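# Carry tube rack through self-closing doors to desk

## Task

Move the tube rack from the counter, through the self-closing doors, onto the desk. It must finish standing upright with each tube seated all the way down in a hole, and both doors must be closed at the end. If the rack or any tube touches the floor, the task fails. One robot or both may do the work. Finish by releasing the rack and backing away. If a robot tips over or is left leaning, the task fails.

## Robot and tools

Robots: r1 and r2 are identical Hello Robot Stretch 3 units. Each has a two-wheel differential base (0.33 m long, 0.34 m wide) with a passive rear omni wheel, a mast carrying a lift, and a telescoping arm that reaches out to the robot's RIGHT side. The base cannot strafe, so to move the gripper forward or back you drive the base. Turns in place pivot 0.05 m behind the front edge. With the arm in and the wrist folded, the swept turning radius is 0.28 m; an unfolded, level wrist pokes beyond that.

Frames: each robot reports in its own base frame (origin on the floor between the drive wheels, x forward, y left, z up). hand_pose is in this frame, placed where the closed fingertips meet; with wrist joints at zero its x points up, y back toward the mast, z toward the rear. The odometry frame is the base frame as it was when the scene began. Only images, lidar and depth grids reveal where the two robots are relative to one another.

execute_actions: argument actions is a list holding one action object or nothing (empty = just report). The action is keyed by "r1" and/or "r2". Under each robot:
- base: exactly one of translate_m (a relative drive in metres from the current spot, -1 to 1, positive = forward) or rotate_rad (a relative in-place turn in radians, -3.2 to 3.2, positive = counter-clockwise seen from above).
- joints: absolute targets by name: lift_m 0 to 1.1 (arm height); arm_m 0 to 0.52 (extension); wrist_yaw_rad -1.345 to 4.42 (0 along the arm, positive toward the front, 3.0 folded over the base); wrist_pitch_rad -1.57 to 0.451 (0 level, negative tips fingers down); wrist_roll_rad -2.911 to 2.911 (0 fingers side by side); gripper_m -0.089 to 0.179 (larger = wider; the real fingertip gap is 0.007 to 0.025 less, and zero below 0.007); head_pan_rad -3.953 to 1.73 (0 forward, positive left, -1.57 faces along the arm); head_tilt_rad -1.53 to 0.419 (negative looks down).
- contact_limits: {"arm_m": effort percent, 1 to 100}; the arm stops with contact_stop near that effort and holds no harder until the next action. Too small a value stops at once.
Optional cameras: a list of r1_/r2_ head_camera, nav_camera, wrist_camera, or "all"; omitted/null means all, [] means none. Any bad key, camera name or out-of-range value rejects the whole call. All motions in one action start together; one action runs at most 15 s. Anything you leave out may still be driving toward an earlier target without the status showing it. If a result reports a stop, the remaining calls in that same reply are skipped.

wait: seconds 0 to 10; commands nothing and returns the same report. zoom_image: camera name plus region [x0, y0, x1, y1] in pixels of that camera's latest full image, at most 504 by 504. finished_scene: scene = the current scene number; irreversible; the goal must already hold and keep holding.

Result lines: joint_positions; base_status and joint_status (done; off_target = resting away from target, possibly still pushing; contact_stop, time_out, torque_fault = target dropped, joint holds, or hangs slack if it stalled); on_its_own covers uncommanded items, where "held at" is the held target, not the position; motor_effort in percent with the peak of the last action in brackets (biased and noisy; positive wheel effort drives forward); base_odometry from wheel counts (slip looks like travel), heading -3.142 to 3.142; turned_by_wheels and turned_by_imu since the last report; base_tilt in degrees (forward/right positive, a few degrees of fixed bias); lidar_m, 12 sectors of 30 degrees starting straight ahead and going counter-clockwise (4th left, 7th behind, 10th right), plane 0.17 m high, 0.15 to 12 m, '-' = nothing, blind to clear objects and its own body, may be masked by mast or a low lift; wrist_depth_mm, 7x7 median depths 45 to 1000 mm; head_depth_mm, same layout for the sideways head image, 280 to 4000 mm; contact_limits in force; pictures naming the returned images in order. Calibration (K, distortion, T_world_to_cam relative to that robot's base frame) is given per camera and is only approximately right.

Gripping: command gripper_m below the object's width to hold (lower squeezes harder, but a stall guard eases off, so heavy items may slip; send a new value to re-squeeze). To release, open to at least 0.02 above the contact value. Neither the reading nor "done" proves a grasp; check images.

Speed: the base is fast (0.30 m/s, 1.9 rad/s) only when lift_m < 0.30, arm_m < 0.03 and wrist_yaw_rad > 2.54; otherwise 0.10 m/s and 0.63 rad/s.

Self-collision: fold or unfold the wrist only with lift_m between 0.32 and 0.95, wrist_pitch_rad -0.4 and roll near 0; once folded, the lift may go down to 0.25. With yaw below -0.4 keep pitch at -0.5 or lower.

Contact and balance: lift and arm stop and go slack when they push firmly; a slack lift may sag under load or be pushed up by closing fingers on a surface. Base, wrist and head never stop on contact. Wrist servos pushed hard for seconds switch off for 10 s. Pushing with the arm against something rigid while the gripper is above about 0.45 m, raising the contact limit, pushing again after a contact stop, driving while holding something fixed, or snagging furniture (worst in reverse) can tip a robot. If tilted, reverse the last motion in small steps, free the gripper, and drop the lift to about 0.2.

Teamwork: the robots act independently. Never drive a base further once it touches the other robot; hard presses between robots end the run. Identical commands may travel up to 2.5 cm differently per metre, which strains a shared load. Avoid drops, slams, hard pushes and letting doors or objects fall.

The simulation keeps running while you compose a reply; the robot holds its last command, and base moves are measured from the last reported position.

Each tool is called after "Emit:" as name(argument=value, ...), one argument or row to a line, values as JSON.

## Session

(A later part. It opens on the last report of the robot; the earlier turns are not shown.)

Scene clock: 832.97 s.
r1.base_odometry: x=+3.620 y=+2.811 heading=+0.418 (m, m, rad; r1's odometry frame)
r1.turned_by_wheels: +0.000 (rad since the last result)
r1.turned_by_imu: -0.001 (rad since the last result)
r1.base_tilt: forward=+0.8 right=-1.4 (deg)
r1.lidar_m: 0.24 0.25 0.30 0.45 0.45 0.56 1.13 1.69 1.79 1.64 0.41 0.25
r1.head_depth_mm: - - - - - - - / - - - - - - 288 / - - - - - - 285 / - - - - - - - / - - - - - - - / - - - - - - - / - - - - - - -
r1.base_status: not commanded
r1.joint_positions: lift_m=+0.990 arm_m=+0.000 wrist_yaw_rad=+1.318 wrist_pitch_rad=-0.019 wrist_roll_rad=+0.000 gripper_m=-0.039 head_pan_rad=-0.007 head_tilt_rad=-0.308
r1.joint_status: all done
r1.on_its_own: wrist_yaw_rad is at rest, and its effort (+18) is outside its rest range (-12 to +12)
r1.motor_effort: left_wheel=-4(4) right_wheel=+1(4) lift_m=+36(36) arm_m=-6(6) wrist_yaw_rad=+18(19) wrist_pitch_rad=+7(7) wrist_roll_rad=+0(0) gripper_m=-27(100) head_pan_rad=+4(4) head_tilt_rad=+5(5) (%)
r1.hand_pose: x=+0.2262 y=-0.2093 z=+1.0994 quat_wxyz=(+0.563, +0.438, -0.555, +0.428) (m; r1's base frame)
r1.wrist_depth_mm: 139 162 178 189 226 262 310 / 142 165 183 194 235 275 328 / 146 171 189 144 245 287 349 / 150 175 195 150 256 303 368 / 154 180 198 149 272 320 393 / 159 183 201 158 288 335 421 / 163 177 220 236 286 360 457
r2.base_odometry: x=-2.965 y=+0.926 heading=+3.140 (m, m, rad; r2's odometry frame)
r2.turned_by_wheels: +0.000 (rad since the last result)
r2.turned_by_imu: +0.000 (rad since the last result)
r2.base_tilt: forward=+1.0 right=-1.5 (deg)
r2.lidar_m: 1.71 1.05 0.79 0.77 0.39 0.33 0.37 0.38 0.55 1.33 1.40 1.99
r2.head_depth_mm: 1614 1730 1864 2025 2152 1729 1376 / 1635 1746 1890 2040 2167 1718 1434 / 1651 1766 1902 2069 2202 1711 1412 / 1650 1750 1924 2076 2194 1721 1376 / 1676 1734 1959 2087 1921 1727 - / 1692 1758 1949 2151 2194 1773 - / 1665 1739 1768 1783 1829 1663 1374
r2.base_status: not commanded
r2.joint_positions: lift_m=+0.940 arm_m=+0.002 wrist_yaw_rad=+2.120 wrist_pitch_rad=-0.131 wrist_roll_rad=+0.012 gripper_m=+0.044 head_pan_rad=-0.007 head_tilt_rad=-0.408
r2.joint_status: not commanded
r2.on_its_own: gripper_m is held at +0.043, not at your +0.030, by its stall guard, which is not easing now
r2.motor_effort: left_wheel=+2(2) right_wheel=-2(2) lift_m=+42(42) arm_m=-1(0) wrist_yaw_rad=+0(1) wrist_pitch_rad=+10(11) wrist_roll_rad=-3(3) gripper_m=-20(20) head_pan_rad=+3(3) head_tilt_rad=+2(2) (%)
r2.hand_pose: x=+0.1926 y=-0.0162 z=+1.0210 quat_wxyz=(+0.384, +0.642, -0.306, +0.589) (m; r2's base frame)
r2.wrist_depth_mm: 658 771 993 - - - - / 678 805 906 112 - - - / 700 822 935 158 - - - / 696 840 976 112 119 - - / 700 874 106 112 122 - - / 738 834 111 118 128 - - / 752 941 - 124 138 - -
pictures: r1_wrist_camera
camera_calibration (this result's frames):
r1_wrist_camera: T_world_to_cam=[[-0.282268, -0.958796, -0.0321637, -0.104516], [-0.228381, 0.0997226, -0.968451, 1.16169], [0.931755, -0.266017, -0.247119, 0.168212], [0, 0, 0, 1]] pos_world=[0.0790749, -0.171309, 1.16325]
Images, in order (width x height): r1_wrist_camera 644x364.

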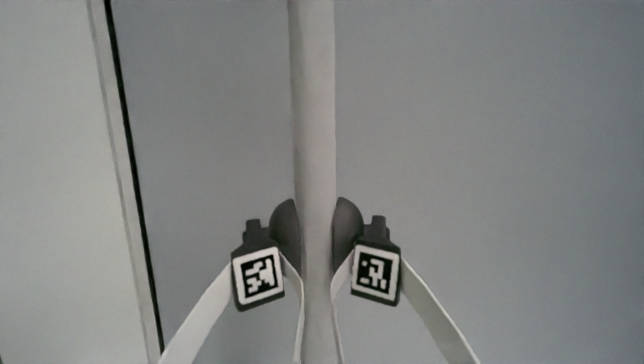

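Emit:
execute_actions(
  actions=[
    {"r1":{"base":{"translate_m":-0.1},"joints":{"arm_m":0.04,"gripper_m":-0.037,"wrist_yaw_rad":1.42}}},
  ],
  cameras=[],
)

Emit:
execute_actions(
  actions=[
    {"r1":{"base":{"translate_m":-0.1},"joints":{"arm_m":0.10,"gripper_m":-0.04,"wrist_yaw_rad":1.57}}},
  ],
  cameras=["r1_wrist_camera","r1_nav_camera"],
)

Scene clock: 840.47 s.
r1.base_odometry: x=+3.528 y=+2.770 heading=+0.418 (m, m, rad; r1's odometry frame)
r1.turned_by_wheels: +0.000 (rad since the last result)
r1.turned_by_imu: -0.002 (rad since the last result)
r1.base_tilt: forward=+0.9 right=-1.5 (deg)
r1.lidar_m: 0.34 0.34 0.43 0.43 0.44 0.54 1.09 1.59 1.81 1.65 0.45 0.31
r1.head_depth_mm: - 286 302 325 354 392 1381 / - 286 302 322 347 376 411 / - 288 305 327 352 382 416 / - 285 299 321 345 374 407 / - 282 295 315 338 366 397 / - - 289 309 332 357 388 / - - 286 303 326 351 379
r1.base_status: done
r1.joint_positions: lift_m=+0.990 arm_m=+0.040 wrist_yaw_rad=+1.389 wrist_pitch_rad=-0.018 wrist_roll_rad=+0.000 gripper_m=-0.030 head_pan_rad=-0.007 head_tilt_rad=-0.308
r1.joint_status: wrist_yaw_rad off_target (ended at +1.389, target +1.420); gripper_m off_target (ended at -0.030, target -0.037); the others done
r1.on_its_own: gripper_m is held at -0.031, not at your -0.037, by its stall guard, which is still easing; wrist_yaw_rad is at rest, and its effort (+25) is outside its rest range (-12 to +12)
r1.motor_effort: left_wheel=-4(11) right_wheel=+0(6) lift_m=+36(35) arm_m=+0(4) wrist_yaw_rad=+25(44) wrist_pitch_rad=+7(7) wrist_roll_rad=+0(0) gripper_m=-24(79) head_pan_rad=+5(5) head_tilt_rad=+5(6) (%)
r1.hand_pose: x=+0.2302 y=-0.2311 z=+1.0996 quat_wxyz=(+0.548, +0.458, -0.539, +0.448) (m; r1's base frame)
r1.wrist_depth_mm: 219 170 183 142 241 286 348 / 226 175 189 147 251 299 371 / 235 183 195 153 260 314 393 / 243 248 202 216 272 332 418 / 252 255 205 - 291 348 449 / 261 266 205 172 309 368 484 / 271 279 226 245 304 397 524
r2.base_odometry: x=-2.965 y=+0.926 heading=+3.140 (m, m, rad; r2's odometry frame)
r2.turned_by_wheels: +0.000 (rad since the last result)
r2.turned_by_imu: +0.000 (rad since the last result)
r2.base_tilt: forward=+0.9 right=-1.5 (deg)
r2.lidar_m: 1.61 1.05 0.79 0.77 0.39 0.33 0.37 0.39 0.54 1.34 1.40 1.97
r2.head_depth_mm: 1578 1691 1834 1993 2146 1712 1370 / 1577 1688 1820 1982 2114 1727 1441 / 1574 1686 1830 1988 2102 1723 1415 / 1616 1722 1890 2044 2164 1715 1375 / 1670 1734 1949 2108 2209 1697 - / 1693 1424 1937 2089 2164 1752 - / 1646 1742 1768 1796 1829 1661 1373
r2.base_status: not commanded
r2.joint_positions: lift_m=+0.940 arm_m=+0.002 wrist_yaw_rad=+2.120 wrist_pitch_rad=-0.131 wrist_roll_rad=+0.012 gripper_m=+0.044 head_pan_rad=-0.007 head_tilt_rad=-0.408
r2.joint_status: not commanded
r2.on_its_own: gripper_m is held at +0.043, not at your +0.030, by its stall guard, which is not easing now
r2.motor_effort: left_wheel=+2(2) right_wheel=-3(2) lift_m=+42(42) arm_m=+0(1) wrist_yaw_rad=+0(1) wrist_pitch_rad=+11(11) wrist_roll_rad=-3(3) gripper_m=-20(19) head_pan_rad=+2(1) head_tilt_rad=+3(3) (%)
r2.hand_pose: x=+0.1926 y=-0.0162 z=+1.0210 quat_wxyz=(+0.384, +0.642, -0.306, +0.589) (m; r2's base frame)
r2.wrist_depth_mm: 667 776 977 - - - - / 675 786 894 111 - - - / 685 828 928 158 - - - / 684 844 982 112 119 - - / 709 861 106 112 122 - - / 720 877 111 118 128 - - / 752 952 - 124 138 - -
pictures: none
No camera images: the call's "cameras" was empty. Leave "cameras" out to get every camera's image.

Scene clock: 843.77 s.
r1.base_odometry: x=+3.437 y=+2.730 heading=+0.418 (m, m, rad; r1's odometry frame)
r1.turned_by_wheels: +0.000 (rad since the last result)
r1.turned_by_imu: -0.002 (rad since the last result)
r1.base_tilt: forward=+0.7 right=-1.5 (deg)
r1.lidar_m: 0.44 0.44 0.46 0.42 0.42 0.52 1.05 1.50 1.83 1.67 0.75 0.49
r1.head_depth_mm: 368 393 422 456 493 536 586 / 354 377 403 431 465 508 556 / 358 381 405 435 469 507 553 / 354 377 401 430 461 500 544 / 349 370 393 422 452 489 532 / 343 365 387 414 445 480 518 / 339 358 381 406 436 469 509
r1.base_status: done
r1.joint_positions: lift_m=+0.990 arm_m=+0.100 wrist_yaw_rad=+1.567 wrist_pitch_rad=-0.018 wrist_roll_rad=+0.000 gripper_m=-0.039 head_pan_rad=-0.007 head_tilt_rad=-0.308
r1.joint_status: all done
r1.motor_effort: left_wheel=-2(14) right_wheel=+2(6) lift_m=+35(35) arm_m=+4(6) wrist_yaw_rad=+2(70) wrist_pitch_rad=+6(7) wrist_roll_rad=+0(0) gripper_m=-19(74) head_pan_rad=+4(4) head_tilt_rad=+5(5) (%)
r1.hand_pose: x=+0.2344 y=-0.2456 z=+1.0997 quat_wxyz=(+0.506, +0.504, -0.496, +0.495) (m; r1's base frame)
r1.wrist_depth_mm: 330 337 360 377 400 420 442 / 342 347 369 392 412 442 460 / 352 361 382 407 429 450 484 / 362 375 398 423 448 472 503 / 377 388 415 - 467 492 526 / 390 403 416 - 487 519 554 / 403 417 452 480 512 544 585
r2.base_odometry: x=-2.965 y=+0.926 heading=+3.140 (m, m, rad; r2's odometry frame)
r2.turned_by_wheels: +0.000 (rad since the last result)
r2.turned_by_imu: +0.000 (rad since the last result)
r2.base_tilt: forward=+1.0 right=-1.7 (deg)
r2.lidar_m: 1.52 1.04 0.79 0.77 0.39 0.33 0.37 0.39 0.54 1.33 1.40 1.98
r2.head_depth_mm: 1606 1727 1854 2014 2143 1718 1370 / 1625 1738 1887 2028 2193 1729 1429 / 1644 1762 1902 2070 2197 1718 1414 / 1658 1758 1913 2074 2175 1716 1377 / 1673 1745 1938 2117 2219 1625 - / 1684 1328 1927 2099 2165 1682 - / 1667 1649 1752 1788 1827 1656 1374
r2.base_status: not commanded
r2.joint_positions: lift_m=+0.940 arm_m=+0.002 wrist_yaw_rad=+2.120 wrist_pitch_rad=-0.131 wrist_roll_rad=+0.012 gripper_m=+0.044 head_pan_rad=-0.007 head_tilt_rad=-0.408
r2.joint_status: not commanded
r2.on_its_own: gripper_m is held at +0.043, not at your +0.030, by its stall guard, which is not easing now
r2.motor_effort: left_wheel=+2(2) right_wheel=-2(2) lift_m=+42(42) arm_m=-1(1) wrist_yaw_rad=+0(0) wrist_pitch_rad=+11(11) wrist_roll_rad=-3(3) gripper_m=-19(21) head_pan_rad=+2(2) head_tilt_rad=+3(2) (%)
r2.hand_pose: x=+0.1926 y=-0.0162 z=+1.0210 quat_wxyz=(+0.384, +0.642, -0.306, +0.589) (m; r2's base frame)
r2.wrist_depth_mm: 650 795 966 - - - - / 681 800 882 112 - - - / 679 820 939 157 - - - / 702 847 956 111 119 - - / 697 875 106 112 123 - - / 707 840 111 118 128 - - / 746 946 - 123 137 - -
pictures: r1_nav_camera (sideways: a quarter turn counterclockwise sets it upright), r1_wrist_camera
camera_calibration (this result's frames):
r1_nav_camera: T_world_to_cam=[[0.335553, -0.0574667, 0.940267, -1.18111], [-0.0541636, -0.997663, -0.0416452, 0.101872], [0.940463, -0.036954, -0.337882, 0.389938], [0, 0, 0, 1]] pos_world=[0.0351206, 0.0481689, 1.24655]
r1_wrist_camera: T_world_to_cam=[[-0.0367816, -0.998804, -0.0322131, -0.204232], [-0.244942, 0.0402624, -0.968701, 1.15698], [0.96884, -0.02774, -0.24613, 0.199755], [0, 0, 0, 1]] pos_world=[0.0823508, -0.245029, 1.16336]
Images, in order (width x height): r1_nav_camera 672x504, r1_wrist_camera 644x364.

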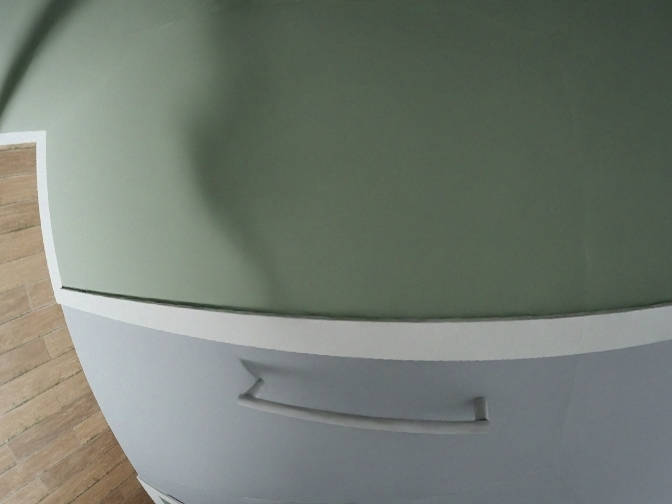

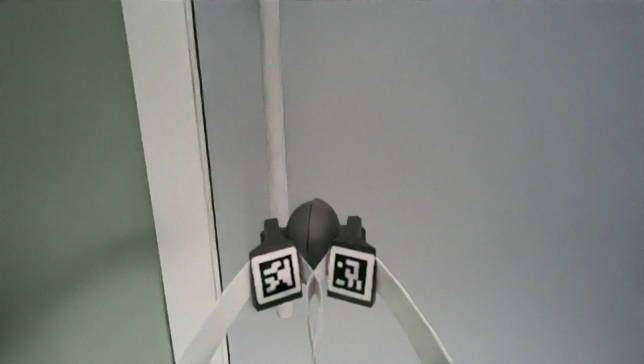

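Emit:
execute_actions(
  actions=[
    {"r1":{"joints":{"arm_m":0.0,"gripper_m":0.12,"wrist_yaw_rad":1.337}}},
  ],
  cameras=[],
)

Emit:
execute_actions(
  actions=[
    {"r1":{"base":{"translate_m":0.2}}},
  ],
  cameras=["r1_wrist_camera"],
)

Emit:
execute_actions(
  actions=[
    {"r1":{"joints":{"gripper_m":-0.04}}},
  ],
  cameras=["r1_wrist_camera"],
)

Emit:
execute_actions(
  actions=[
    {"r1":{"base":{"translate_m":-0.08},"joints":{"arm_m":0.015,"gripper_m":-0.037,"wrist_yaw_rad":1.35}}},
  ],
  cameras=[],
)

Emit:
execute_actions(
  actions=[
    {"r1":{"base":{"translate_m":-0.08},"joints":{"arm_m":0.04,"gripper_m":-0.04,"wrist_yaw_rad":1.4}}},
  ],
  cameras=["r1_wrist_camera"],
)

Scene clock: 855.30 s.
r1.base_odometry: x=+3.437 y=+2.730 heading=+0.418 (m, m, rad; r1's odometry frame)
r1.turned_by_wheels: +0.000 (rad since the last result)
r1.turned_by_imu: -0.001 (rad since the last result)
r1.base_tilt: forward=+0.8 right=-1.5 (deg)
r1.lidar_m: 0.44 0.44 0.46 0.42 0.42 0.52 1.05 1.50 1.82 1.67 0.75 0.48
r1.head_depth_mm: 368 393 422 456 494 535 587 / 354 377 402 432 466 506 556 / 360 382 405 434 468 507 554 / 355 376 402 429 463 501 546 / 349 370 395 421 452 489 532 / 345 364 387 414 444 479 520 / 338 359 381 406 435 470 507
r1.base_status: not commanded
r1.joint_positions: lift_m=+0.990 arm_m=+0.000 wrist_yaw_rad=+1.340 wrist_pitch_rad=-0.018 wrist_roll_rad=+0.000 gripper_m=+0.120 head_pan_rad=-0.007 head_tilt_rad=-0.308
r1.joint_status: all done
r1.motor_effort: left_wheel=-2(1) right_wheel=+2(2) lift_m=+35(35) arm_m=-6(6) wrist_yaw_rad=-3(3) wrist_pitch_rad=+6(7) wrist_roll_rad=+0(0) gripper_m=+0(81) head_pan_rad=+4(4) head_tilt_rad=+5(5) (%)
r1.hand_pose: x=+0.2276 y=-0.2039 z=+1.0997 quat_wxyz=(+0.558, +0.444, -0.550, +0.434) (m; r1's base frame)
r1.wrist_depth_mm: 300 313 352 396 450 512 605 / 305 322 363 413 468 543 637 / 317 336 378 425 487 569 673 / 322 346 389 440 504 594 723 / 332 353 412 459 519 642 761 / 343 - 423 484 541 689 799 / 347 386 443 496 579 684 867
r2.base_odometry: x=-2.965 y=+0.926 heading=+3.140 (m, m, rad; r2's odometry frame)
r2.turned_by_wheels: +0.000 (rad since the last result)
r2.turned_by_imu: +0.000 (rad since the last result)
r2.base_tilt: forward=+1.0 right=-1.6 (deg)
r2.lidar_m: 1.52 1.04 0.79 0.77 0.39 0.33 0.37 0.39 0.54 1.33 1.40 1.98
r2.head_depth_mm: 1616 1728 1863 2020 2150 1720 1376 / 1624 1751 1879 2040 2176 1721 1441 / 1646 1756 1898 2060 2197 1719 1415 / 1649 1770 1916 2062 2193 1719 1373 / 1661 1750 1943 2092 2219 1619 - / 1697 1325 1922 2108 2152 1681 - / 1662 1657 1752 1798 1825 1659 1374
r2.base_status: not commanded
r2.joint_positions: lift_m=+0.940 arm_m=+0.002 wrist_yaw_rad=+2.120 wrist_pitch_rad=-0.131 wrist_roll_rad=+0.012 gripper_m=+0.044 head_pan_rad=-0.007 head_tilt_rad=-0.408
r2.joint_status: not commanded
r2.on_its_own: gripper_m is held at +0.043, not at your +0.030, by its stall guard, which is not easing now
r2.motor_effort: left_wheel=+2(2) right_wheel=-2(2) lift_m=+42(42) arm_m=+0(0) wrist_yaw_rad=+1(0) wrist_pitch_rad=+10(10) wrist_roll_rad=-3(3) gripper_m=-19(20) head_pan_rad=+1(3) head_tilt_rad=+3(3) (%)
r2.hand_pose: x=+0.1926 y=-0.0162 z=+1.0210 quat_wxyz=(+0.384, +0.642, -0.306, +0.589) (m; r2's base frame)
r2.wrist_depth_mm: 665 766 - - - - - / 657 793 890 111 - - - / 686 822 938 158 - - - / 703 866 975 111 118 - - / 705 861 106 112 123 - - / 744 864 111 118 128 - - / 743 966 - 124 138 - -
pictures: none
No camera images: the call's "cameras" was empty. Leave "cameras" out to get every camera's image.

Scene clock: 858.27 s.
r1.base_odometry: x=+3.620 y=+2.811 heading=+0.418 (m, m, rad; r1's odometry frame)
r1.turned_by_wheels: +0.000 (rad since the last result)
r1.turned_by_imu: +0.001 (rad since the last result)
r1.base_tilt: forward=+0.7 right=-1.4 (deg)
r1.lidar_m: 0.24 0.25 0.30 0.45 0.45 0.56 1.13 1.69 1.79 1.64 0.41 0.25
r1.head_depth_mm: - - - - - - - / - - - - - - 288 / - - - - - - 285 / - - - - - - - / - - - - - - - / - - - - - - - / - - - - - - -
r1.base_status: done
r1.joint_positions: lift_m=+0.990 arm_m=+0.000 wrist_yaw_rad=+1.340 wrist_pitch_rad=-0.018 wrist_roll_rad=+0.000 gripper_m=+0.120 head_pan_rad=-0.007 head_tilt_rad=-0.308
r1.joint_status: not commanded
r1.motor_effort: left_wheel=-2(3) right_wheel=+2(3) lift_m=+37(35) arm_m=-6(6) wrist_yaw_rad=-3(2) wrist_pitch_rad=+6(7) wrist_roll_rad=+0(0) gripper_m=+0(1) head_pan_rad=+4(5) head_tilt_rad=+5(6) (%)
r1.hand_pose: x=+0.2276 y=-0.2039 z=+1.0997 quat_wxyz=(+0.558, +0.444, -0.550, +0.434) (m; r1's base frame)
r1.wrist_depth_mm: 139 161 177 134 221 255 296 / 142 166 182 138 230 265 312 / 146 170 188 144 240 278 330 / 150 173 194 151 249 291 349 / 154 163 201 215 255 315 373 / 159 - 210 224 266 340 398 / - 179 217 232 285 330 435
r2.base_odometry: x=-2.965 y=+0.926 heading=+3.140 (m, m, rad; r2's odometry frame)
r2.turned_by_wheels: +0.000 (rad since the last result)
r2.turned_by_imu: +0.000 (rad since the last result)
r2.base_tilt: forward=+0.9 right=-1.7 (deg)
r2.lidar_m: 1.70 1.04 0.79 0.77 0.39 0.33 0.37 0.38 0.54 1.33 1.40 1.98
r2.head_depth_mm: 1618 1734 1862 2021 2145 1715 1374 / 1629 1751 1886 2043 2189 1710 1437 / 1642 1759 1910 2075 2195 1729 1415 / 1649 1755 1924 2095 2194 1728 1371 / 1683 1742 1955 2093 1929 1725 - / 1693 1763 1932 2144 2202 1792 - / 1659 1738 1764 1804 1814 1666 1375
r2.base_status: not commanded
r2.joint_positions: lift_m=+0.940 arm_m=+0.002 wrist_yaw_rad=+2.120 wrist_pitch_rad=-0.131 wrist_roll_rad=+0.012 gripper_m=+0.044 head_pan_rad=-0.007 head_tilt_rad=-0.408
r2.joint_status: not commanded
r2.on_its_own: gripper_m is held at +0.043, not at your +0.030, by its stall guard, which is not easing now
r2.motor_effort: left_wheel=+2(2) right_wheel=-3(3) lift_m=+42(42) arm_m=+0(0) wrist_yaw_rad=-1(0) wrist_pitch_rad=+10(10) wrist_roll_rad=-3(3) gripper_m=-20(19) head_pan_rad=+4(4) head_tilt_rad=+3(3) (%)
r2.hand_pose: x=+0.1926 y=-0.0162 z=+1.0210 quat_wxyz=(+0.384, +0.642, -0.306, +0.589) (m; r2's base frame)
r2.wrist_depth_mm: 672 769 976 - - - - / 668 814 898 111 - - - / 701 801 915 158 - - - / 707 838 976 112 119 - - / 705 851 106 112 122 - - / 727 856 111 118 128 - - / 735 955 - 124 138 - -
pictures: r1_wrist_camera
camera_calibration (this result's frames):
r1_wrist_camera: T_world_to_cam=[[-0.261233, -0.964738, -0.0322126, -0.104886], [-0.229538, 0.0944993, -0.968701, 1.16119], [0.937587, -0.245662, -0.24613, 0.170175], [0, 0, 0, 1]] pos_world=[0.0795839, -0.169114, 1.16336]
Images, in order (width x height): r1_wrist_camera 644x364.

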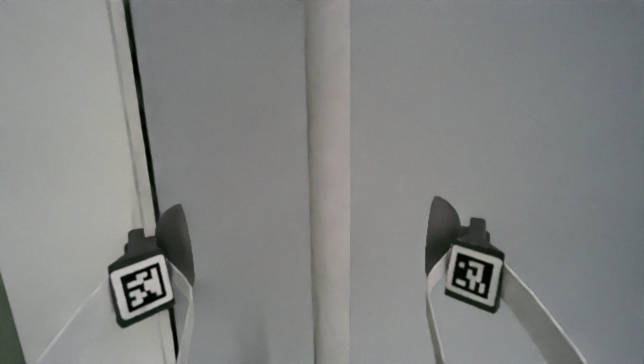

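Scene clock: 860.37 s.
r1.base_odometry: x=+3.620 y=+2.811 heading=+0.418 (m, m, rad; r1's odometry frame)
r1.turned_by_wheels: +0.000 (rad since the last result)
r1.turned_by_imu: +0.000 (rad since the last result)
r1.base_tilt: forward=+0.8 right=-1.4 (deg)
r1.lidar_m: 0.24 0.25 0.30 0.45 0.45 0.56 1.13 1.68 1.80 1.64 0.41 0.25
r1.head_depth_mm: - - - - - - - / - - - - - - 288 / - - - - - - 284 / - - - - - - - / - - - - - - - / - - - - - - - / - - - - - - -
r1.base_status: not commanded
r1.joint_positions: lift_m=+0.990 arm_m=+0.000 wrist_yaw_rad=+1.317 wrist_pitch_rad=-0.018 wrist_roll_rad=+0.000 gripper_m=-0.039 head_pan_rad=-0.007 head_tilt_rad=-0.308
r1.joint_status: all done
r1.on_its_own: wrist_yaw_rad is at rest, and its effort (+17) is outside its rest range (-12 to +12)
r1.motor_effort: left_wheel=-3(3) right_wheel=+1(3) lift_m=+35(36) arm_m=-6(6) wrist_yaw_rad=+17(18) wrist_pitch_rad=+6(7) wrist_roll_rad=+0(0) gripper_m=-27(100) head_pan_rad=+5(5) head_tilt_rad=+6(5) (%)
r1.hand_pose: x=+0.2262 y=-0.2097 z=+1.0997 quat_wxyz=(+0.563, +0.438, -0.555, +0.427) (m; r1's base frame)
r1.wrist_depth_mm: 138 163 177 189 227 263 312 / 142 166 183 194 235 275 330 / 146 171 189 199 245 288 350 / 149 175 196 150 254 303 373 / 154 180 198 149 272 318 395 / 158 184 201 161 289 336 423 / 163 178 222 234 285 363 454
r2.base_odometry: x=-2.965 y=+0.926 heading=+3.140 (m, m, rad; r2's odometry frame)
r2.turned_by_wheels: +0.000 (rad since the last result)
r2.turned_by_imu: +0.000 (rad since the last result)
r2.base_tilt: forward=+1.0 right=-1.6 (deg)
r2.lidar_m: 1.70 1.04 0.79 0.77 0.39 0.33 0.37 0.39 0.55 1.33 1.40 1.99
r2.head_depth_mm: 1614 1728 1868 2026 2137 1719 1373 / 1623 1738 1885 2048 2176 1715 1435 / 1648 1765 1896 2064 2190 1724 1417 / 1652 1746 1914 2088 2194 1725 1367 / 1682 1733 1954 2085 1931 1714 - / 1687 1771 1945 2154 2198 1775 - / 1669 1744 1767 1787 1823 1657 1372
r2.base_status: not commanded
r2.joint_positions: lift_m=+0.940 arm_m=+0.002 wrist_yaw_rad=+2.120 wrist_pitch_rad=-0.131 wrist_roll_rad=+0.012 gripper_m=+0.044 head_pan_rad=-0.007 head_tilt_rad=-0.408
r2.joint_status: not commanded
r2.on_its_own: gripper_m is held at +0.043, not at your +0.030, by its stall guard, which is not easing now
r2.motor_effort: left_wheel=+2(2) right_wheel=-2(3) lift_m=+42(42) arm_m=+0(0) wrist_yaw_rad=+0(1) wrist_pitch_rad=+10(10) wrist_roll_rad=-3(3) gripper_m=-20(19) head_pan_rad=+3(2) head_tilt_rad=+3(3) (%)
r2.hand_pose: x=+0.1926 y=-0.0162 z=+1.0210 quat_wxyz=(+0.384, +0.642, -0.306, +0.589) (m; r2's base frame)
r2.wrist_depth_mm: 655 784 982 - - - - / 675 813 909 111 - - - / 682 828 925 158 - - - / 714 844 978 112 119 - - / 708 860 106 112 122 - - / 736 856 111 117 128 - - / 761 944 - 124 138 - -
pictures: r1_wrist_camera
camera_calibration (this result's frames):
r1_wrist_camera: T_world_to_cam=[[-0.283521, -0.958425, -0.0322086, -0.10445], [-0.227287, 0.09979, -0.968702, 1.16201], [0.931642, -0.267327, -0.24613, 0.1669], [0, 0, 0, 1]] pos_world=[0.0790052, -0.171447, 1.16336]
Images, in order (width x height): r1_wrist_camera 644x364.

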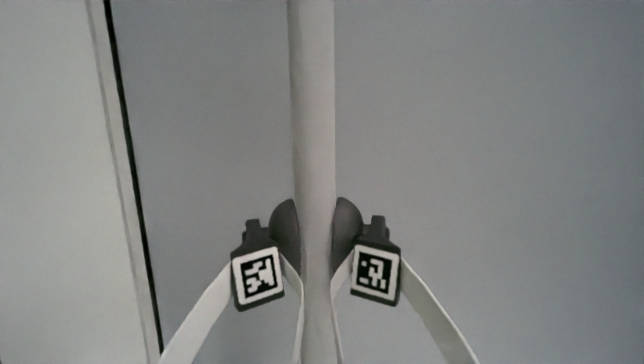

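Scene clock: 862.17 s.
r1.base_odometry: x=+3.547 y=+2.778 heading=+0.418 (m, m, rad; r1's odometry frame)
r1.turned_by_wheels: +0.000 (rad since the last result)
r1.turned_by_imu: -0.001 (rad since the last result)
r1.base_tilt: forward=+0.9 right=-1.5 (deg)
r1.lidar_m: 0.32 0.32 0.40 0.44 0.44 0.54 1.10 1.61 1.81 1.65 0.42 0.30
r1.head_depth_mm: - - 286 302 326 356 394 / - - 285 302 325 352 382 / - - 287 305 328 355 388 / - - 285 299 321 348 379 / - - - 294 315 341 370 / - - - 289 309 333 361 / - - - 286 303 326 353
r1.base_status: done
r1.joint_positions: lift_m=+0.990 arm_m=+0.015 wrist_yaw_rad=+1.304 wrist_pitch_rad=-0.018 wrist_roll_rad=+0.000 gripper_m=-0.030 head_pan_rad=-0.007 head_tilt_rad=-0.308
r1.joint_status: wrist_yaw_rad off_target (ended at +1.304, target +1.350); gripper_m off_target (ended at -0.030, target -0.037); the others done
r1.on_its_own: gripper_m is held at -0.031, not at your -0.037, by its stall guard, which is still easing; wrist_yaw_rad is at rest, and its effort (+37) is outside its rest range (-12 to +12)
r1.motor_effort: left_wheel=-6(8) right_wheel=+0(8) lift_m=+36(35) arm_m=-3(5) wrist_yaw_rad=+37(37) wrist_pitch_rad=+6(7) wrist_roll_rad=+0(0) gripper_m=-26(27) head_pan_rad=+4(4) head_tilt_rad=+6(5) (%)
r1.hand_pose: x=+0.2254 y=-0.2275 z=+1.0997 quat_wxyz=(+0.566, +0.434, -0.558, +0.424) (m; r1's base frame)
r1.wrist_depth_mm: 199 158 176 135 243 302 395 / 204 164 181 197 253 318 421 / 210 169 186 204 264 335 450 / 217 177 192 209 277 353 487 / 221 185 195 152 296 372 527 / 230 239 195 161 323 399 573 / 238 249 217 237 310 438 640
r2.base_odometry: x=-2.965 y=+0.926 heading=+3.140 (m, m, rad; r2's odometry frame)
r2.turned_by_wheels: +0.000 (rad since the last result)
r2.turned_by_imu: +0.000 (rad since the last result)
r2.base_tilt: forward=+1.0 right=-1.7 (deg)
r2.lidar_m: 1.63 1.05 0.79 0.77 0.39 0.33 0.37 0.38 0.54 1.33 1.40 1.97
r2.head_depth_mm: 1587 1699 1849 2001 2141 1713 1373 / 1580 1696 1826 2006 2131 1725 1433 / 1575 1706 1833 2004 2108 1715 1411 / 1623 1730 1880 2030 2143 1710 1380 / 1670 1728 1943 2107 2211 1704 - / 1689 1761 1944 2117 2168 1780 - / 1664 1735 1768 1785 1820 1655 1368
r2.base_status: not commanded
r2.joint_positions: lift_m=+0.940 arm_m=+0.002 wrist_yaw_rad=+2.120 wrist_pitch_rad=-0.131 wrist_roll_rad=+0.012 gripper_m=+0.044 head_pan_rad=-0.007 head_tilt_rad=-0.408
r2.joint_status: not commanded
r2.on_its_own: gripper_m is held at +0.043, not at your +0.030, by its stall guard, which is not easing now
r2.motor_effort: left_wheel=+2(2) right_wheel=-3(2) lift_m=+42(42) arm_m=-1(1) wrist_yaw_rad=+0(1) wrist_pitch_rad=+10(10) wrist_roll_rad=-3(3) gripper_m=-19(20) head_pan_rad=+2(2) head_tilt_rad=+3(3) (%)
r2.hand_pose: x=+0.1926 y=-0.0162 z=+1.0210 quat_wxyz=(+0.384, +0.642, -0.306, +0.589) (m; r2's base frame)
r2.wrist_depth_mm: 655 792 977 - - - - / 672 811 890 111 - - - / 691 822 942 158 - - - / 709 846 983 111 119 - - / 725 863 106 112 123 - - / 734 839 111 118 128 - - / 734 927 - 124 138 - -
pictures: none
No camera images: the call's "cameras" was empty. Leave "cameras" out to get every camera's image.

Scene clock: 864.90 s.
r1.base_odometry: x=+3.474 y=+2.746 heading=+0.418 (m, m, rad; r1's odometry frame)
r1.turned_by_wheels: +0.000 (rad since the last result)
r1.turned_by_imu: -0.001 (rad since the last result)
r1.base_tilt: forward=+0.9 right=-1.5 (deg)
r1.lidar_m: 0.40 0.40 0.47 0.42 0.43 0.53 1.07 1.54 1.82 1.66 0.68 0.42
r1.head_depth_mm: 324 347 372 404 440 480 529 / 318 338 360 387 417 453 494 / 323 344 367 393 424 458 498 / 318 338 361 385 416 449 489 / 314 333 354 379 406 441 477 / 309 327 348 372 399 431 466 / 305 322 343 366 392 422 457
r1.base_status: done
r1.joint_positions: lift_m=+0.990 arm_m=+0.040 wrist_yaw_rad=+1.397 wrist_pitch_rad=-0.017 wrist_roll_rad=+0.000 gripper_m=-0.039 head_pan_rad=-0.007 head_tilt_rad=-0.308
r1.joint_status: all done
r1.motor_effort: left_wheel=-2(11) right_wheel=+2(8) lift_m=+36(36) arm_m=+4(5) wrist_yaw_rad=+3(47) wrist_pitch_rad=+7(7) wrist_roll_rad=+0(0) gripper_m=-17(73) head_pan_rad=+5(5) head_tilt_rad=+6(5) (%)
r1.hand_pose: x=+0.2306 y=-0.2290 z=+1.0999 quat_wxyz=(+0.546, +0.459, -0.537, +0.450) (m; r1's base frame)
r1.wrist_depth_mm: 273 286 316 355 390 439 499 / 281 292 326 365 406 455 522 / 294 302 334 379 425 473 548 / 300 315 344 392 438 503 583 / 306 322 363 - 459 525 616 / 316 335 373 429 490 554 655 / 328 348 394 444 495 586 692
r2.base_odometry: x=-2.965 y=+0.926 heading=+3.140 (m, m, rad; r2's odometry frame)
r2.turned_by_wheels: +0.000 (rad since the last result)
r2.turned_by_imu: +0.000 (rad since the last result)
r2.base_tilt: forward=+1.0 right=-1.6 (deg)
r2.lidar_m: 1.55 1.04 0.79 0.77 0.39 0.33 0.37 0.39 0.54 1.34 1.40 1.98
r2.head_depth_mm: 1612 1733 1875 2028 2145 1719 1377 / 1621 1747 1878 2036 2178 1722 1435 / 1636 1767 1910 2068 2187 1718 1416 / 1652 1775 1911 2087 2184 1722 1370 / 1667 1742 1944 2111 2229 1645 - / 1693 1361 1953 2123 2145 1721 - / 1669 1729 1757 1798 1831 1662 1375
r2.base_status: not commanded
r2.joint_positions: lift_m=+0.940 arm_m=+0.002 wrist_yaw_rad=+2.120 wrist_pitch_rad=-0.131 wrist_roll_rad=+0.012 gripper_m=+0.044 head_pan_rad=-0.007 head_tilt_rad=-0.408
r2.joint_status: not commanded
r2.on_its_own: gripper_m is held at +0.043, not at your +0.030, by its stall guard, which is not easing now
r2.motor_effort: left_wheel=+2(2) right_wheel=-3(2) lift_m=+42(42) arm_m=-1(1) wrist_yaw_rad=+0(1) wrist_pitch_rad=+10(10) wrist_roll_rad=-3(3) gripper_m=-19(20) head_pan_rad=+2(2) head_tilt_rad=+3(3) (%)
r2.hand_pose: x=+0.1926 y=-0.0162 z=+1.0210 quat_wxyz=(+0.384, +0.642, -0.306, +0.589) (m; r2's base frame)
r2.wrist_depth_mm: 647 796 959 - - - - / 670 798 921 112 - - - / 686 810 914 158 - - - / 706 851 964 111 119 - - / 708 861 106 112 123 - - / 713 853 111 117 128 - - / 725 973 - 124 138 - -
pictures: r1_wrist_camera
camera_calibration (this result's frames):
r1_wrist_camera: T_world_to_cam=[[-0.205926, -0.978038, -0.0321936, -0.144083], [-0.233902, 0.08114, -0.968868, 1.16254], [0.950202, -0.191985, -0.245474, 0.169962], [0, 0, 0, 1]] pos_world=[0.0807512, -0.202617, 1.16343]
Images, in order (width x height): r1_wrist_camera 644x364.

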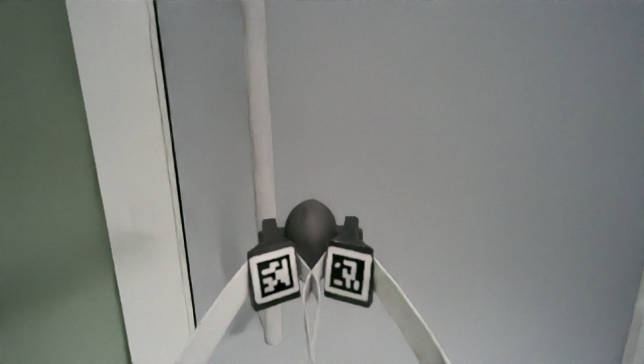

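Emit:
execute_actions(
  actions=[
    {"r1":{"joints":{"arm_m":0.0,"gripper_m":0.12,"wrist_yaw_rad":1.337}}},
  ],
  cameras=[],
)

Emit:
execute_actions(
  actions=[
    {"r1":{"base":{"translate_m":0.165}}},
  ],
  cameras=[],
)

Emit:
execute_actions(
  actions=[
    {"r1":{"joints":{"gripper_m":-0.04}}},
  ],
  cameras=["r1_wrist_camera"],
)

Emit:
execute_actions(
  actions=[
    {"r1":{"base":{"translate_m":-0.07},"joints":{"arm_m":0.035,"gripper_m":-0.037}}},
  ],
  cameras=[],
)

Emit:
execute_actions(
  actions=[
    {"r1":{"base":{"translate_m":-0.07},"joints":{"arm_m":0.075,"gripper_m":-0.04}}},
  ],
  cameras=["r1_wrist_camera"],
)

Scene clock: 874.27 s.
r1.base_odometry: x=+3.474 y=+2.746 heading=+0.418 (m, m, rad; r1's odometry frame)
r1.turned_by_wheels: +0.000 (rad since the last result)
r1.turned_by_imu: -0.001 (rad since the last result)
r1.base_tilt: forward=+0.9 right=-1.5 (deg)
r1.lidar_m: 0.40 0.40 0.47 0.42 0.43 0.53 1.07 1.54 1.82 1.66 0.68 0.42
r1.head_depth_mm: 324 347 373 404 440 480 529 / 318 337 360 387 417 453 495 / 324 344 367 394 424 458 497 / 319 338 360 386 416 450 488 / 314 333 354 379 407 439 479 / 309 327 348 372 399 431 467 / 304 322 342 365 391 421 456
r1.base_status: not commanded
r1.joint_positions: lift_m=+0.990 arm_m=+0.000 wrist_yaw_rad=+1.340 wrist_pitch_rad=-0.017 wrist_roll_rad=+0.000 gripper_m=+0.120 head_pan_rad=-0.007 head_tilt_rad=-0.308
r1.joint_status: all done
r1.motor_effort: left_wheel=-1(2) right_wheel=+1(1) lift_m=+36(36) arm_m=-6(7) wrist_yaw_rad=-3(3) wrist_pitch_rad=+6(7) wrist_roll_rad=+0(0) gripper_m=+1(81) head_pan_rad=+4(5) head_tilt_rad=+6(5) (%)
r1.hand_pose: x=+0.2276 y=-0.2039 z=+1.0999 quat_wxyz=(+0.558, +0.444, -0.550, +0.434) (m; r1's base frame)
r1.wrist_depth_mm: 269 279 318 357 404 467 541 / 277 290 327 367 422 483 566 / 285 297 338 384 438 507 604 / 293 308 357 399 457 531 638 / 301 312 367 413 463 571 683 / 307 - 382 431 481 620 731 / 308 343 391 448 521 604 790
r2.base_odometry: x=-2.965 y=+0.926 heading=+3.140 (m, m, rad; r2's odometry frame)
r2.turned_by_wheels: +0.000 (rad since the last result)
r2.turned_by_imu: +0.000 (rad since the last result)
r2.base_tilt: forward=+1.0 right=-1.7 (deg)
r2.lidar_m: 1.55 1.04 0.79 0.77 0.39 0.33 0.37 0.38 0.55 1.33 1.40 1.98
r2.head_depth_mm: 1611 1725 1870 2024 2149 1716 1372 / 1627 1751 1886 2040 2182 1729 1431 / 1643 1767 1900 2062 2201 1718 1417 / 1649 1772 1915 2078 2189 1712 1383 / 1667 1745 1945 2106 2222 1641 - / 1687 1356 1947 2107 2162 1708 - / 1672 1722 1768 1793 1822 1659 1378
r2.base_status: not commanded
r2.joint_positions: lift_m=+0.940 arm_m=+0.002 wrist_yaw_rad=+2.120 wrist_pitch_rad=-0.131 wrist_roll_rad=+0.012 gripper_m=+0.044 head_pan_rad=-0.007 head_tilt_rad=-0.408
r2.joint_status: not commanded
r2.on_its_own: gripper_m is held at +0.043, not at your +0.030, by its stall guard, which is not easing now
r2.motor_effort: left_wheel=+2(2) right_wheel=-2(2) lift_m=+42(42) arm_m=+0(0) wrist_yaw_rad=+0(0) wrist_pitch_rad=+10(11) wrist_roll_rad=-3(3) gripper_m=-20(19) head_pan_rad=+3(2) head_tilt_rad=+3(3) (%)
r2.hand_pose: x=+0.1926 y=-0.0162 z=+1.0210 quat_wxyz=(+0.384, +0.642, -0.306, +0.589) (m; r2's base frame)
r2.wrist_depth_mm: 654 786 965 - - - - / 678 798 933 111 - - - / 677 825 940 158 - - - / 703 846 952 112 119 - - / 704 857 106 112 123 - - / 740 840 112 118 127 - - / 735 962 - 124 138 - -
pictures: none
No camera images: the call's "cameras" was empty. Leave "cameras" out to get every camera's image.

Scene clock: 876.87 s.
r1.base_odometry: x=+3.624 y=+2.813 heading=+0.418 (m, m, rad; r1's odometry frame)
r1.turned_by_wheels: +0.000 (rad since the last result)
r1.turned_by_imu: +0.001 (rad since the last result)
r1.base_tilt: forward=+0.8 right=-1.4 (deg)
r1.lidar_m: 0.24 0.24 0.30 0.45 0.45 0.56 1.14 1.69 1.79 1.64 0.40 0.25
r1.head_depth_mm: - - - - - - - / - - - - - - - / - - - - - - - / - - - - - - - / - - - - - - - / - - - - - - - / - - - - - - -
r1.base_status: done
r1.joint_positions: lift_m=+0.990 arm_m=+0.000 wrist_yaw_rad=+1.340 wrist_pitch_rad=-0.017 wrist_roll_rad=+0.000 gripper_m=+0.120 head_pan_rad=-0.007 head_tilt_rad=-0.308
r1.joint_status: not commanded
r1.motor_effort: left_wheel=-2(4) right_wheel=+2(5) lift_m=+36(35) arm_m=-6(6) wrist_yaw_rad=-3(2) wrist_pitch_rad=+6(7) wrist_roll_rad=+0(0) gripper_m=+0(1) head_pan_rad=+5(4) head_tilt_rad=+6(6) (%)
r1.hand_pose: x=+0.2276 y=-0.2039 z=+1.0999 quat_wxyz=(+0.558, +0.444, -0.550, +0.434) (m; r1's base frame)
r1.wrist_depth_mm: 135 158 172 129 216 247 290 / 139 161 178 136 224 258 306 / 142 166 182 196 232 271 322 / 146 169 189 202 242 284 341 / 150 159 196 209 248 302 362 / 154 - 205 217 260 332 386 / - 174 211 226 277 324 421
r2.base_odometry: x=-2.965 y=+0.926 heading=+3.140 (m, m, rad; r2's odometry frame)
r2.turned_by_wheels: +0.000 (rad since the last result)
r2.turned_by_imu: +0.000 (rad since the last result)
r2.base_tilt: forward=+1.2 right=-1.7 (deg)
r2.lidar_m: 1.71 1.04 0.79 0.77 0.39 0.33 0.37 0.39 0.54 1.34 1.40 1.98
r2.head_depth_mm: 1611 1735 1863 2017 2140 1720 1377 / 1622 1753 1892 2039 2163 1720 1433 / 1641 1755 1904 2069 2169 1718 1407 / 1650 1760 1918 2093 2205 1720 1371 / 1677 1735 1949 2091 1925 1711 - / 1693 1763 1937 2142 2203 1782 - / 1667 1739 1773 1799 1816 1658 1377
r2.base_status: not commanded
r2.joint_positions: lift_m=+0.940 arm_m=+0.002 wrist_yaw_rad=+2.120 wrist_pitch_rad=-0.131 wrist_roll_rad=+0.012 gripper_m=+0.044 head_pan_rad=-0.007 head_tilt_rad=-0.408
r2.joint_status: not commanded
r2.on_its_own: gripper_m is held at +0.043, not at your +0.030, by its stall guard, which is not easing now
r2.motor_effort: left_wheel=+2(2) right_wheel=-2(2) lift_m=+42(42) arm_m=+0(0) wrist_yaw_rad=-1(0) wrist_pitch_rad=+11(10) wrist_roll_rad=-3(3) gripper_m=-19(19) head_pan_rad=+2(2) head_tilt_rad=+3(3) (%)
r2.hand_pose: x=+0.1926 y=-0.0162 z=+1.0210 quat_wxyz=(+0.384, +0.642, -0.306, +0.589) (m; r2's base frame)
r2.wrist_depth_mm: 658 788 987 - - - - / 666 818 908 111 - - - / 675 811 952 158 - - - / 700 820 967 111 119 - - / 704 872 106 112 123 - - / 742 863 111 117 128 - - / 761 942 - 124 138 - -
pictures: none
No camera images: the call's "cameras" was empty. Leave "cameras" out to get every camera's image.

Scene clock: 878.97 s.
r1.base_odometry: x=+3.625 y=+2.813 heading=+0.418 (m, m, rad; r1's odometry frame)
r1.turned_by_wheels: +0.000 (rad since the last result)
r1.turned_by_imu: +0.000 (rad since the last result)
r1.base_tilt: forward=+0.9 right=-1.4 (deg)
r1.lidar_m: 0.24 0.24 0.30 0.45 0.45 0.56 1.14 1.69 1.80 1.64 0.40 0.25
r1.head_depth_mm: - - - - - - - / - - - - - - - / - - - - - - - / - - - - - - - / - - - - - - - / - - - - - - - / - - - - - - -
r1.base_status: not commanded
r1.joint_positions: lift_m=+0.990 arm_m=+0.000 wrist_yaw_rad=+1.311 wrist_pitch_rad=-0.017 wrist_roll_rad=+0.000 gripper_m=-0.039 head_pan_rad=-0.007 head_tilt_rad=-0.308
r1.joint_status: all done
r1.on_its_own: wrist_yaw_rad is at rest, and its effort (+21) is outside its rest range (-12 to +12)
r1.motor_effort: left_wheel=-5(5) right_wheel=-2(3) lift_m=+35(36) arm_m=-6(6) wrist_yaw_rad=+21(21) wrist_pitch_rad=+6(6) wrist_roll_rad=+0(0) gripper_m=-27(98) head_pan_rad=+4(4) head_tilt_rad=+6(5) (%)
r1.hand_pose: x=+0.2258 y=-0.2112 z=+1.0999 quat_wxyz=(+0.565, +0.436, -0.557, +0.426) (m; r1's base frame)
r1.wrist_depth_mm: 135 155 171 126 221 256 304 / 138 160 177 131 228 267 322 / 142 164 182 135 238 280 343 / 146 169 188 141 248 294 362 / 149 174 192 142 262 311 389 / 154 181 193 149 280 330 417 / 159 175 213 227 278 351 447
r2.base_odometry: x=-2.965 y=+0.926 heading=+3.140 (m, m, rad; r2's odometry frame)
r2.turned_by_wheels: +0.000 (rad since the last result)
r2.turned_by_imu: +0.000 (rad since the last result)
r2.base_tilt: forward=+0.9 right=-1.6 (deg)
r2.lidar_m: 1.71 1.04 0.79 0.77 0.39 0.33 0.37 0.39 0.54 1.33 1.40 1.98
r2.head_depth_mm: 1624 1728 1872 2018 2144 1727 1376 / 1623 1737 1885 2041 2169 1725 1444 / 1643 1764 1899 2067 2188 1722 1413 / 1654 1754 1913 2080 2185 1722 1373 / 1673 1731 1951 2078 1923 1734 - / 1688 1770 1948 2129 2197 1773 - / 1664 1737 1773 1792 1821 1658 1373
r2.base_status: not commanded
r2.joint_positions: lift_m=+0.940 arm_m=+0.002 wrist_yaw_rad=+2.120 wrist_pitch_rad=-0.131 wrist_roll_rad=+0.012 gripper_m=+0.044 head_pan_rad=-0.007 head_tilt_rad=-0.408
r2.joint_status: not commanded
r2.on_its_own: gripper_m is held at +0.043, not at your +0.030, by its stall guard, which is not easing now
r2.motor_effort: left_wheel=+2(2) right_wheel=-3(2) lift_m=+42(42) arm_m=-1(2) wrist_yaw_rad=+0(1) wrist_pitch_rad=+10(10) wrist_roll_rad=-3(3) gripper_m=-19(20) head_pan_rad=+3(2) head_tilt_rad=+3(3) (%)
r2.hand_pose: x=+0.1926 y=-0.0162 z=+1.0210 quat_wxyz=(+0.384, +0.642, -0.306, +0.589) (m; r2's base frame)
r2.wrist_depth_mm: 659 756 977 - - - - / 670 806 906 111 - - - / 680 808 985 158 - - - / 698 855 970 111 119 - - / 713 866 106 112 123 - - / 719 867 111 117 128 - - / 757 936 - 123 138 - -
pictures: r1_wrist_camera
camera_calibration (this result's frames):
r1_wrist_camera: T_world_to_cam=[[-0.289163, -0.956739, -0.0321888, -0.104349], [-0.22607, 0.100924, -0.968869, 1.16239], [0.930203, -0.272884, -0.245474, 0.165321], [0, 0, 0, 1]] pos_world=[0.0788266, -0.172034, 1.16343]
Images, in order (width x height): r1_wrist_camera 644x364.

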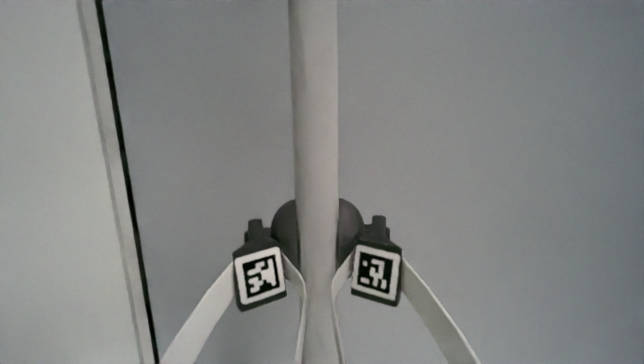

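Scene clock: 880.63 s.
r1.base_odometry: x=+3.561 y=+2.785 heading=+0.418 (m, m, rad; r1's odometry frame)
r1.turned_by_wheels: +0.000 (rad since the last result)
r1.turned_by_imu: -0.001 (rad since the last result)
r1.base_tilt: forward=+0.7 right=-1.5 (deg)
r1.lidar_m: 0.31 0.31 0.38 0.44 0.44 0.55 1.11 1.63 1.80 1.65 0.41 0.29
r1.head_depth_mm: - - - 287 307 334 368 / - - - 289 307 334 363 / - - - 289 311 337 366 / - - - 287 304 329 359 / - - - 284 298 322 349 / - - - - 292 316 342 / - - - - 288 309 334
r1.base_status: done
r1.joint_positions: lift_m=+0.990 arm_m=+0.035 wrist_yaw_rad=+1.352 wrist_pitch_rad=-0.017 wrist_roll_rad=+0.000 gripper_m=-0.030 head_pan_rad=-0.007 head_tilt_rad=-0.308
r1.joint_status: gripper_m off_target (ended at -0.030, target -0.037); the others done
r1.on_its_own: gripper_m is held at -0.031, not at your -0.037, by its stall guard, which is still easing
r1.motor_effort: left_wheel=+0(10) right_wheel=-3(9) lift_m=+36(36) arm_m=+5(8) wrist_yaw_rad=-12(22) wrist_pitch_rad=+6(7) wrist_roll_rad=+0(0) gripper_m=-22(25) head_pan_rad=+5(4) head_tilt_rad=+5(6) (%)
r1.hand_pose: x=+0.2283 y=-0.2351 z=+1.0998 quat_wxyz=(+0.556, +0.447, -0.547, +0.437) (m; r1's base frame)
r1.wrist_depth_mm: 190 154 172 125 227 271 333 / 195 159 178 130 237 284 353 / 201 165 183 135 247 297 376 / 207 171 189 203 258 313 402 / 213 179 190 142 271 332 429 / 220 187 192 148 292 350 466 / 229 237 211 230 286 376 506
r2.base_odometry: x=-2.965 y=+0.926 heading=+3.140 (m, m, rad; r2's odometry frame)
r2.turned_by_wheels: +0.000 (rad since the last result)
r2.turned_by_imu: +0.000 (rad since the last result)
r2.base_tilt: forward=+1.0 right=-1.7 (deg)
r2.lidar_m: 1.64 1.05 0.79 0.77 0.39 0.33 0.37 0.39 0.54 1.33 1.41 1.98
r2.head_depth_mm: 1586 1714 1846 2007 2125 1713 1369 / 1588 1698 1839 1994 2122 1723 1432 / 1591 1707 1844 1994 2129 1717 1406 / 1630 1741 1891 2047 2155 1726 1372 / 1675 1740 1942 2112 2218 1720 - / 1691 1750 1933 2112 2154 1781 - / 1668 1738 1769 1809 1826 1657 1379
r2.base_status: not commanded
r2.joint_positions: lift_m=+0.940 arm_m=+0.002 wrist_yaw_rad=+2.120 wrist_pitch_rad=-0.131 wrist_roll_rad=+0.012 gripper_m=+0.044 head_pan_rad=-0.007 head_tilt_rad=-0.408
r2.joint_status: not commanded
r2.on_its_own: gripper_m is held at +0.043, not at your +0.030, by its stall guard, which is not easing now
r2.motor_effort: left_wheel=+2(2) right_wheel=-2(3) lift_m=+42(42) arm_m=+0(0) wrist_yaw_rad=+0(0) wrist_pitch_rad=+10(11) wrist_roll_rad=-3(3) gripper_m=-20(19) head_pan_rad=+2(2) head_tilt_rad=+3(3) (%)
r2.hand_pose: x=+0.1926 y=-0.0162 z=+1.0210 quat_wxyz=(+0.384, +0.642, -0.306, +0.589) (m; r2's base frame)
r2.wrist_depth_mm: 667 785 965 - - - - / 663 801 921 111 - - - / 694 826 931 158 - - - / 696 832 955 111 119 - - / 722 878 106 112 122 - - / 725 838 111 118 128 - - / 744 938 - 124 138 - -
pictures: none
No camera images: the call's "cameras" was empty. Leave "cameras" out to get every camera's image.

Scene clock: 882.93 s.
r1.base_odometry: x=+3.497 y=+2.756 heading=+0.418 (m, m, rad; r1's odometry frame)
r1.turned_by_wheels: +0.000 (rad since the last result)
r1.turned_by_imu: -0.001 (rad since the last result)
r1.base_tilt: forward=+0.8 right=-1.4 (deg)
r1.lidar_m: 0.38 0.38 0.47 0.43 0.43 0.54 1.08 1.56 1.81 1.66 0.42 0.30
r1.head_depth_mm: 299 318 342 374 2141 1734 1460 / 296 315 336 359 387 420 458 / 301 320 341 365 394 426 466 / 297 315 335 359 386 418 455 / 292 309 329 352 378 408 445 / 288 305 324 345 370 400 433 / 286 299 318 340 364 392 424
r1.base_status: done
r1.joint_positions: lift_m=+0.990 arm_m=+0.075 wrist_yaw_rad=+1.413 wrist_pitch_rad=-0.018 wrist_roll_rad=+0.000 gripper_m=-0.030 head_pan_rad=-0.007 head_tilt_rad=-0.308
r1.joint_status: gripper_m off_target (ended at -0.030, target -0.040); the others done
r1.on_its_own: wrist_yaw_rad is held at +1.405, not at your +1.337, by its stall guard, which is not easing now; gripper_m is held at -0.031, not at your -0.040, by its stall guard, which is still easing
r1.motor_effort: left_wheel=+1(7) right_wheel=+0(10) lift_m=+36(36) arm_m=+6(13) wrist_yaw_rad=-8(49) wrist_pitch_rad=+7(7) wrist_roll_rad=+0(0) gripper_m=-10(72) head_pan_rad=+5(4) head_tilt_rad=+5(6) (%)
r1.hand_pose: x=+0.2312 y=-0.2597 z=+1.0997 quat_wxyz=(+0.542, +0.464, -0.533, +0.454) (m; r1's base frame)
r1.wrist_depth_mm: 250 152 171 125 231 281 356 / 261 155 177 130 241 295 378 / 270 161 182 134 251 310 400 / 279 168 187 203 263 325 431 / 289 176 189 141 277 345 466 / 298 183 190 148 300 370 504 / 307 310 211 232 291 390 553
r2.base_odometry: x=-2.965 y=+0.926 heading=+3.140 (m, m, rad; r2's odometry frame)
r2.turned_by_wheels: +0.000 (rad since the last result)
r2.turned_by_imu: +0.000 (rad since the last result)
r2.base_tilt: forward=+0.9 right=-1.7 (deg)
r2.lidar_m: 1.58 1.04 0.79 0.77 0.39 0.33 0.37 0.39 0.55 1.33 1.40 1.95
r2.head_depth_mm: 1552 1675 1812 1976 2116 1717 1379 / 1540 1662 1797 1951 2100 1723 1437 / 1527 1623 1778 1934 2087 1715 1416 / 1617 1708 1873 2019 2103 1723 1379 / 1667 1743 1942 2128 2210 1662 - / 1690 1401 1925 2119 2151 1722 - / 1662 1739 1775 1795 1826 1661 1374
r2.base_status: not commanded
r2.joint_positions: lift_m=+0.940 arm_m=+0.002 wrist_yaw_rad=+2.120 wrist_pitch_rad=-0.131 wrist_roll_rad=+0.012 gripper_m=+0.044 head_pan_rad=-0.007 head_tilt_rad=-0.408
r2.joint_status: not commanded
r2.on_its_own: gripper_m is held at +0.043, not at your +0.030, by its stall guard, which is not easing now
r2.motor_effort: left_wheel=+2(2) right_wheel=-2(3) lift_m=+42(42) arm_m=+0(0) wrist_yaw_rad=+0(1) wrist_pitch_rad=+11(11) wrist_roll_rad=-3(3) gripper_m=-20(19) head_pan_rad=+3(3) head_tilt_rad=+3(3) (%)
r2.hand_pose: x=+0.1926 y=-0.0162 z=+1.0210 quat_wxyz=(+0.384, +0.642, -0.306, +0.589) (m; r2's base frame)
r2.wrist_depth_mm: 649 778 975 - - - - / 675 808 896 112 - - - / 672 836 944 158 - - - / 706 840 966 111 119 - - / 718 857 106 112 123 - - / 723 840 111 118 128 - - / 725 958 - 124 138 - -
pictures: r1_wrist_camera
camera_calibration (this result's frames):
r1_wrist_camera: T_world_to_cam=[[-0.189491, -0.981353, -0.0322277, -0.178566], [-0.235852, 0.0773534, -0.968706, 1.16431], [0.953135, -0.17596, -0.246112, 0.167559], [0, 0, 0, 1]] pos_world=[0.0810616, -0.235817, 1.16336]
Images, in order (width x height): r1_wrist_camera 644x364.

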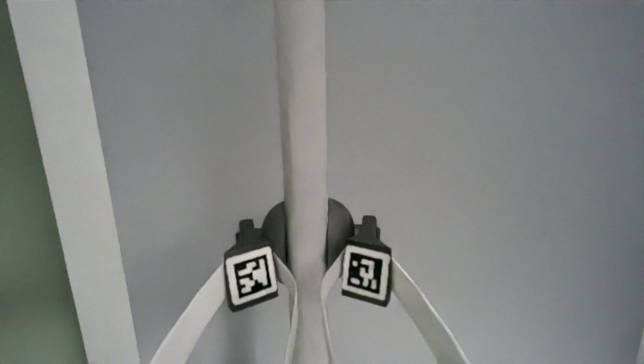

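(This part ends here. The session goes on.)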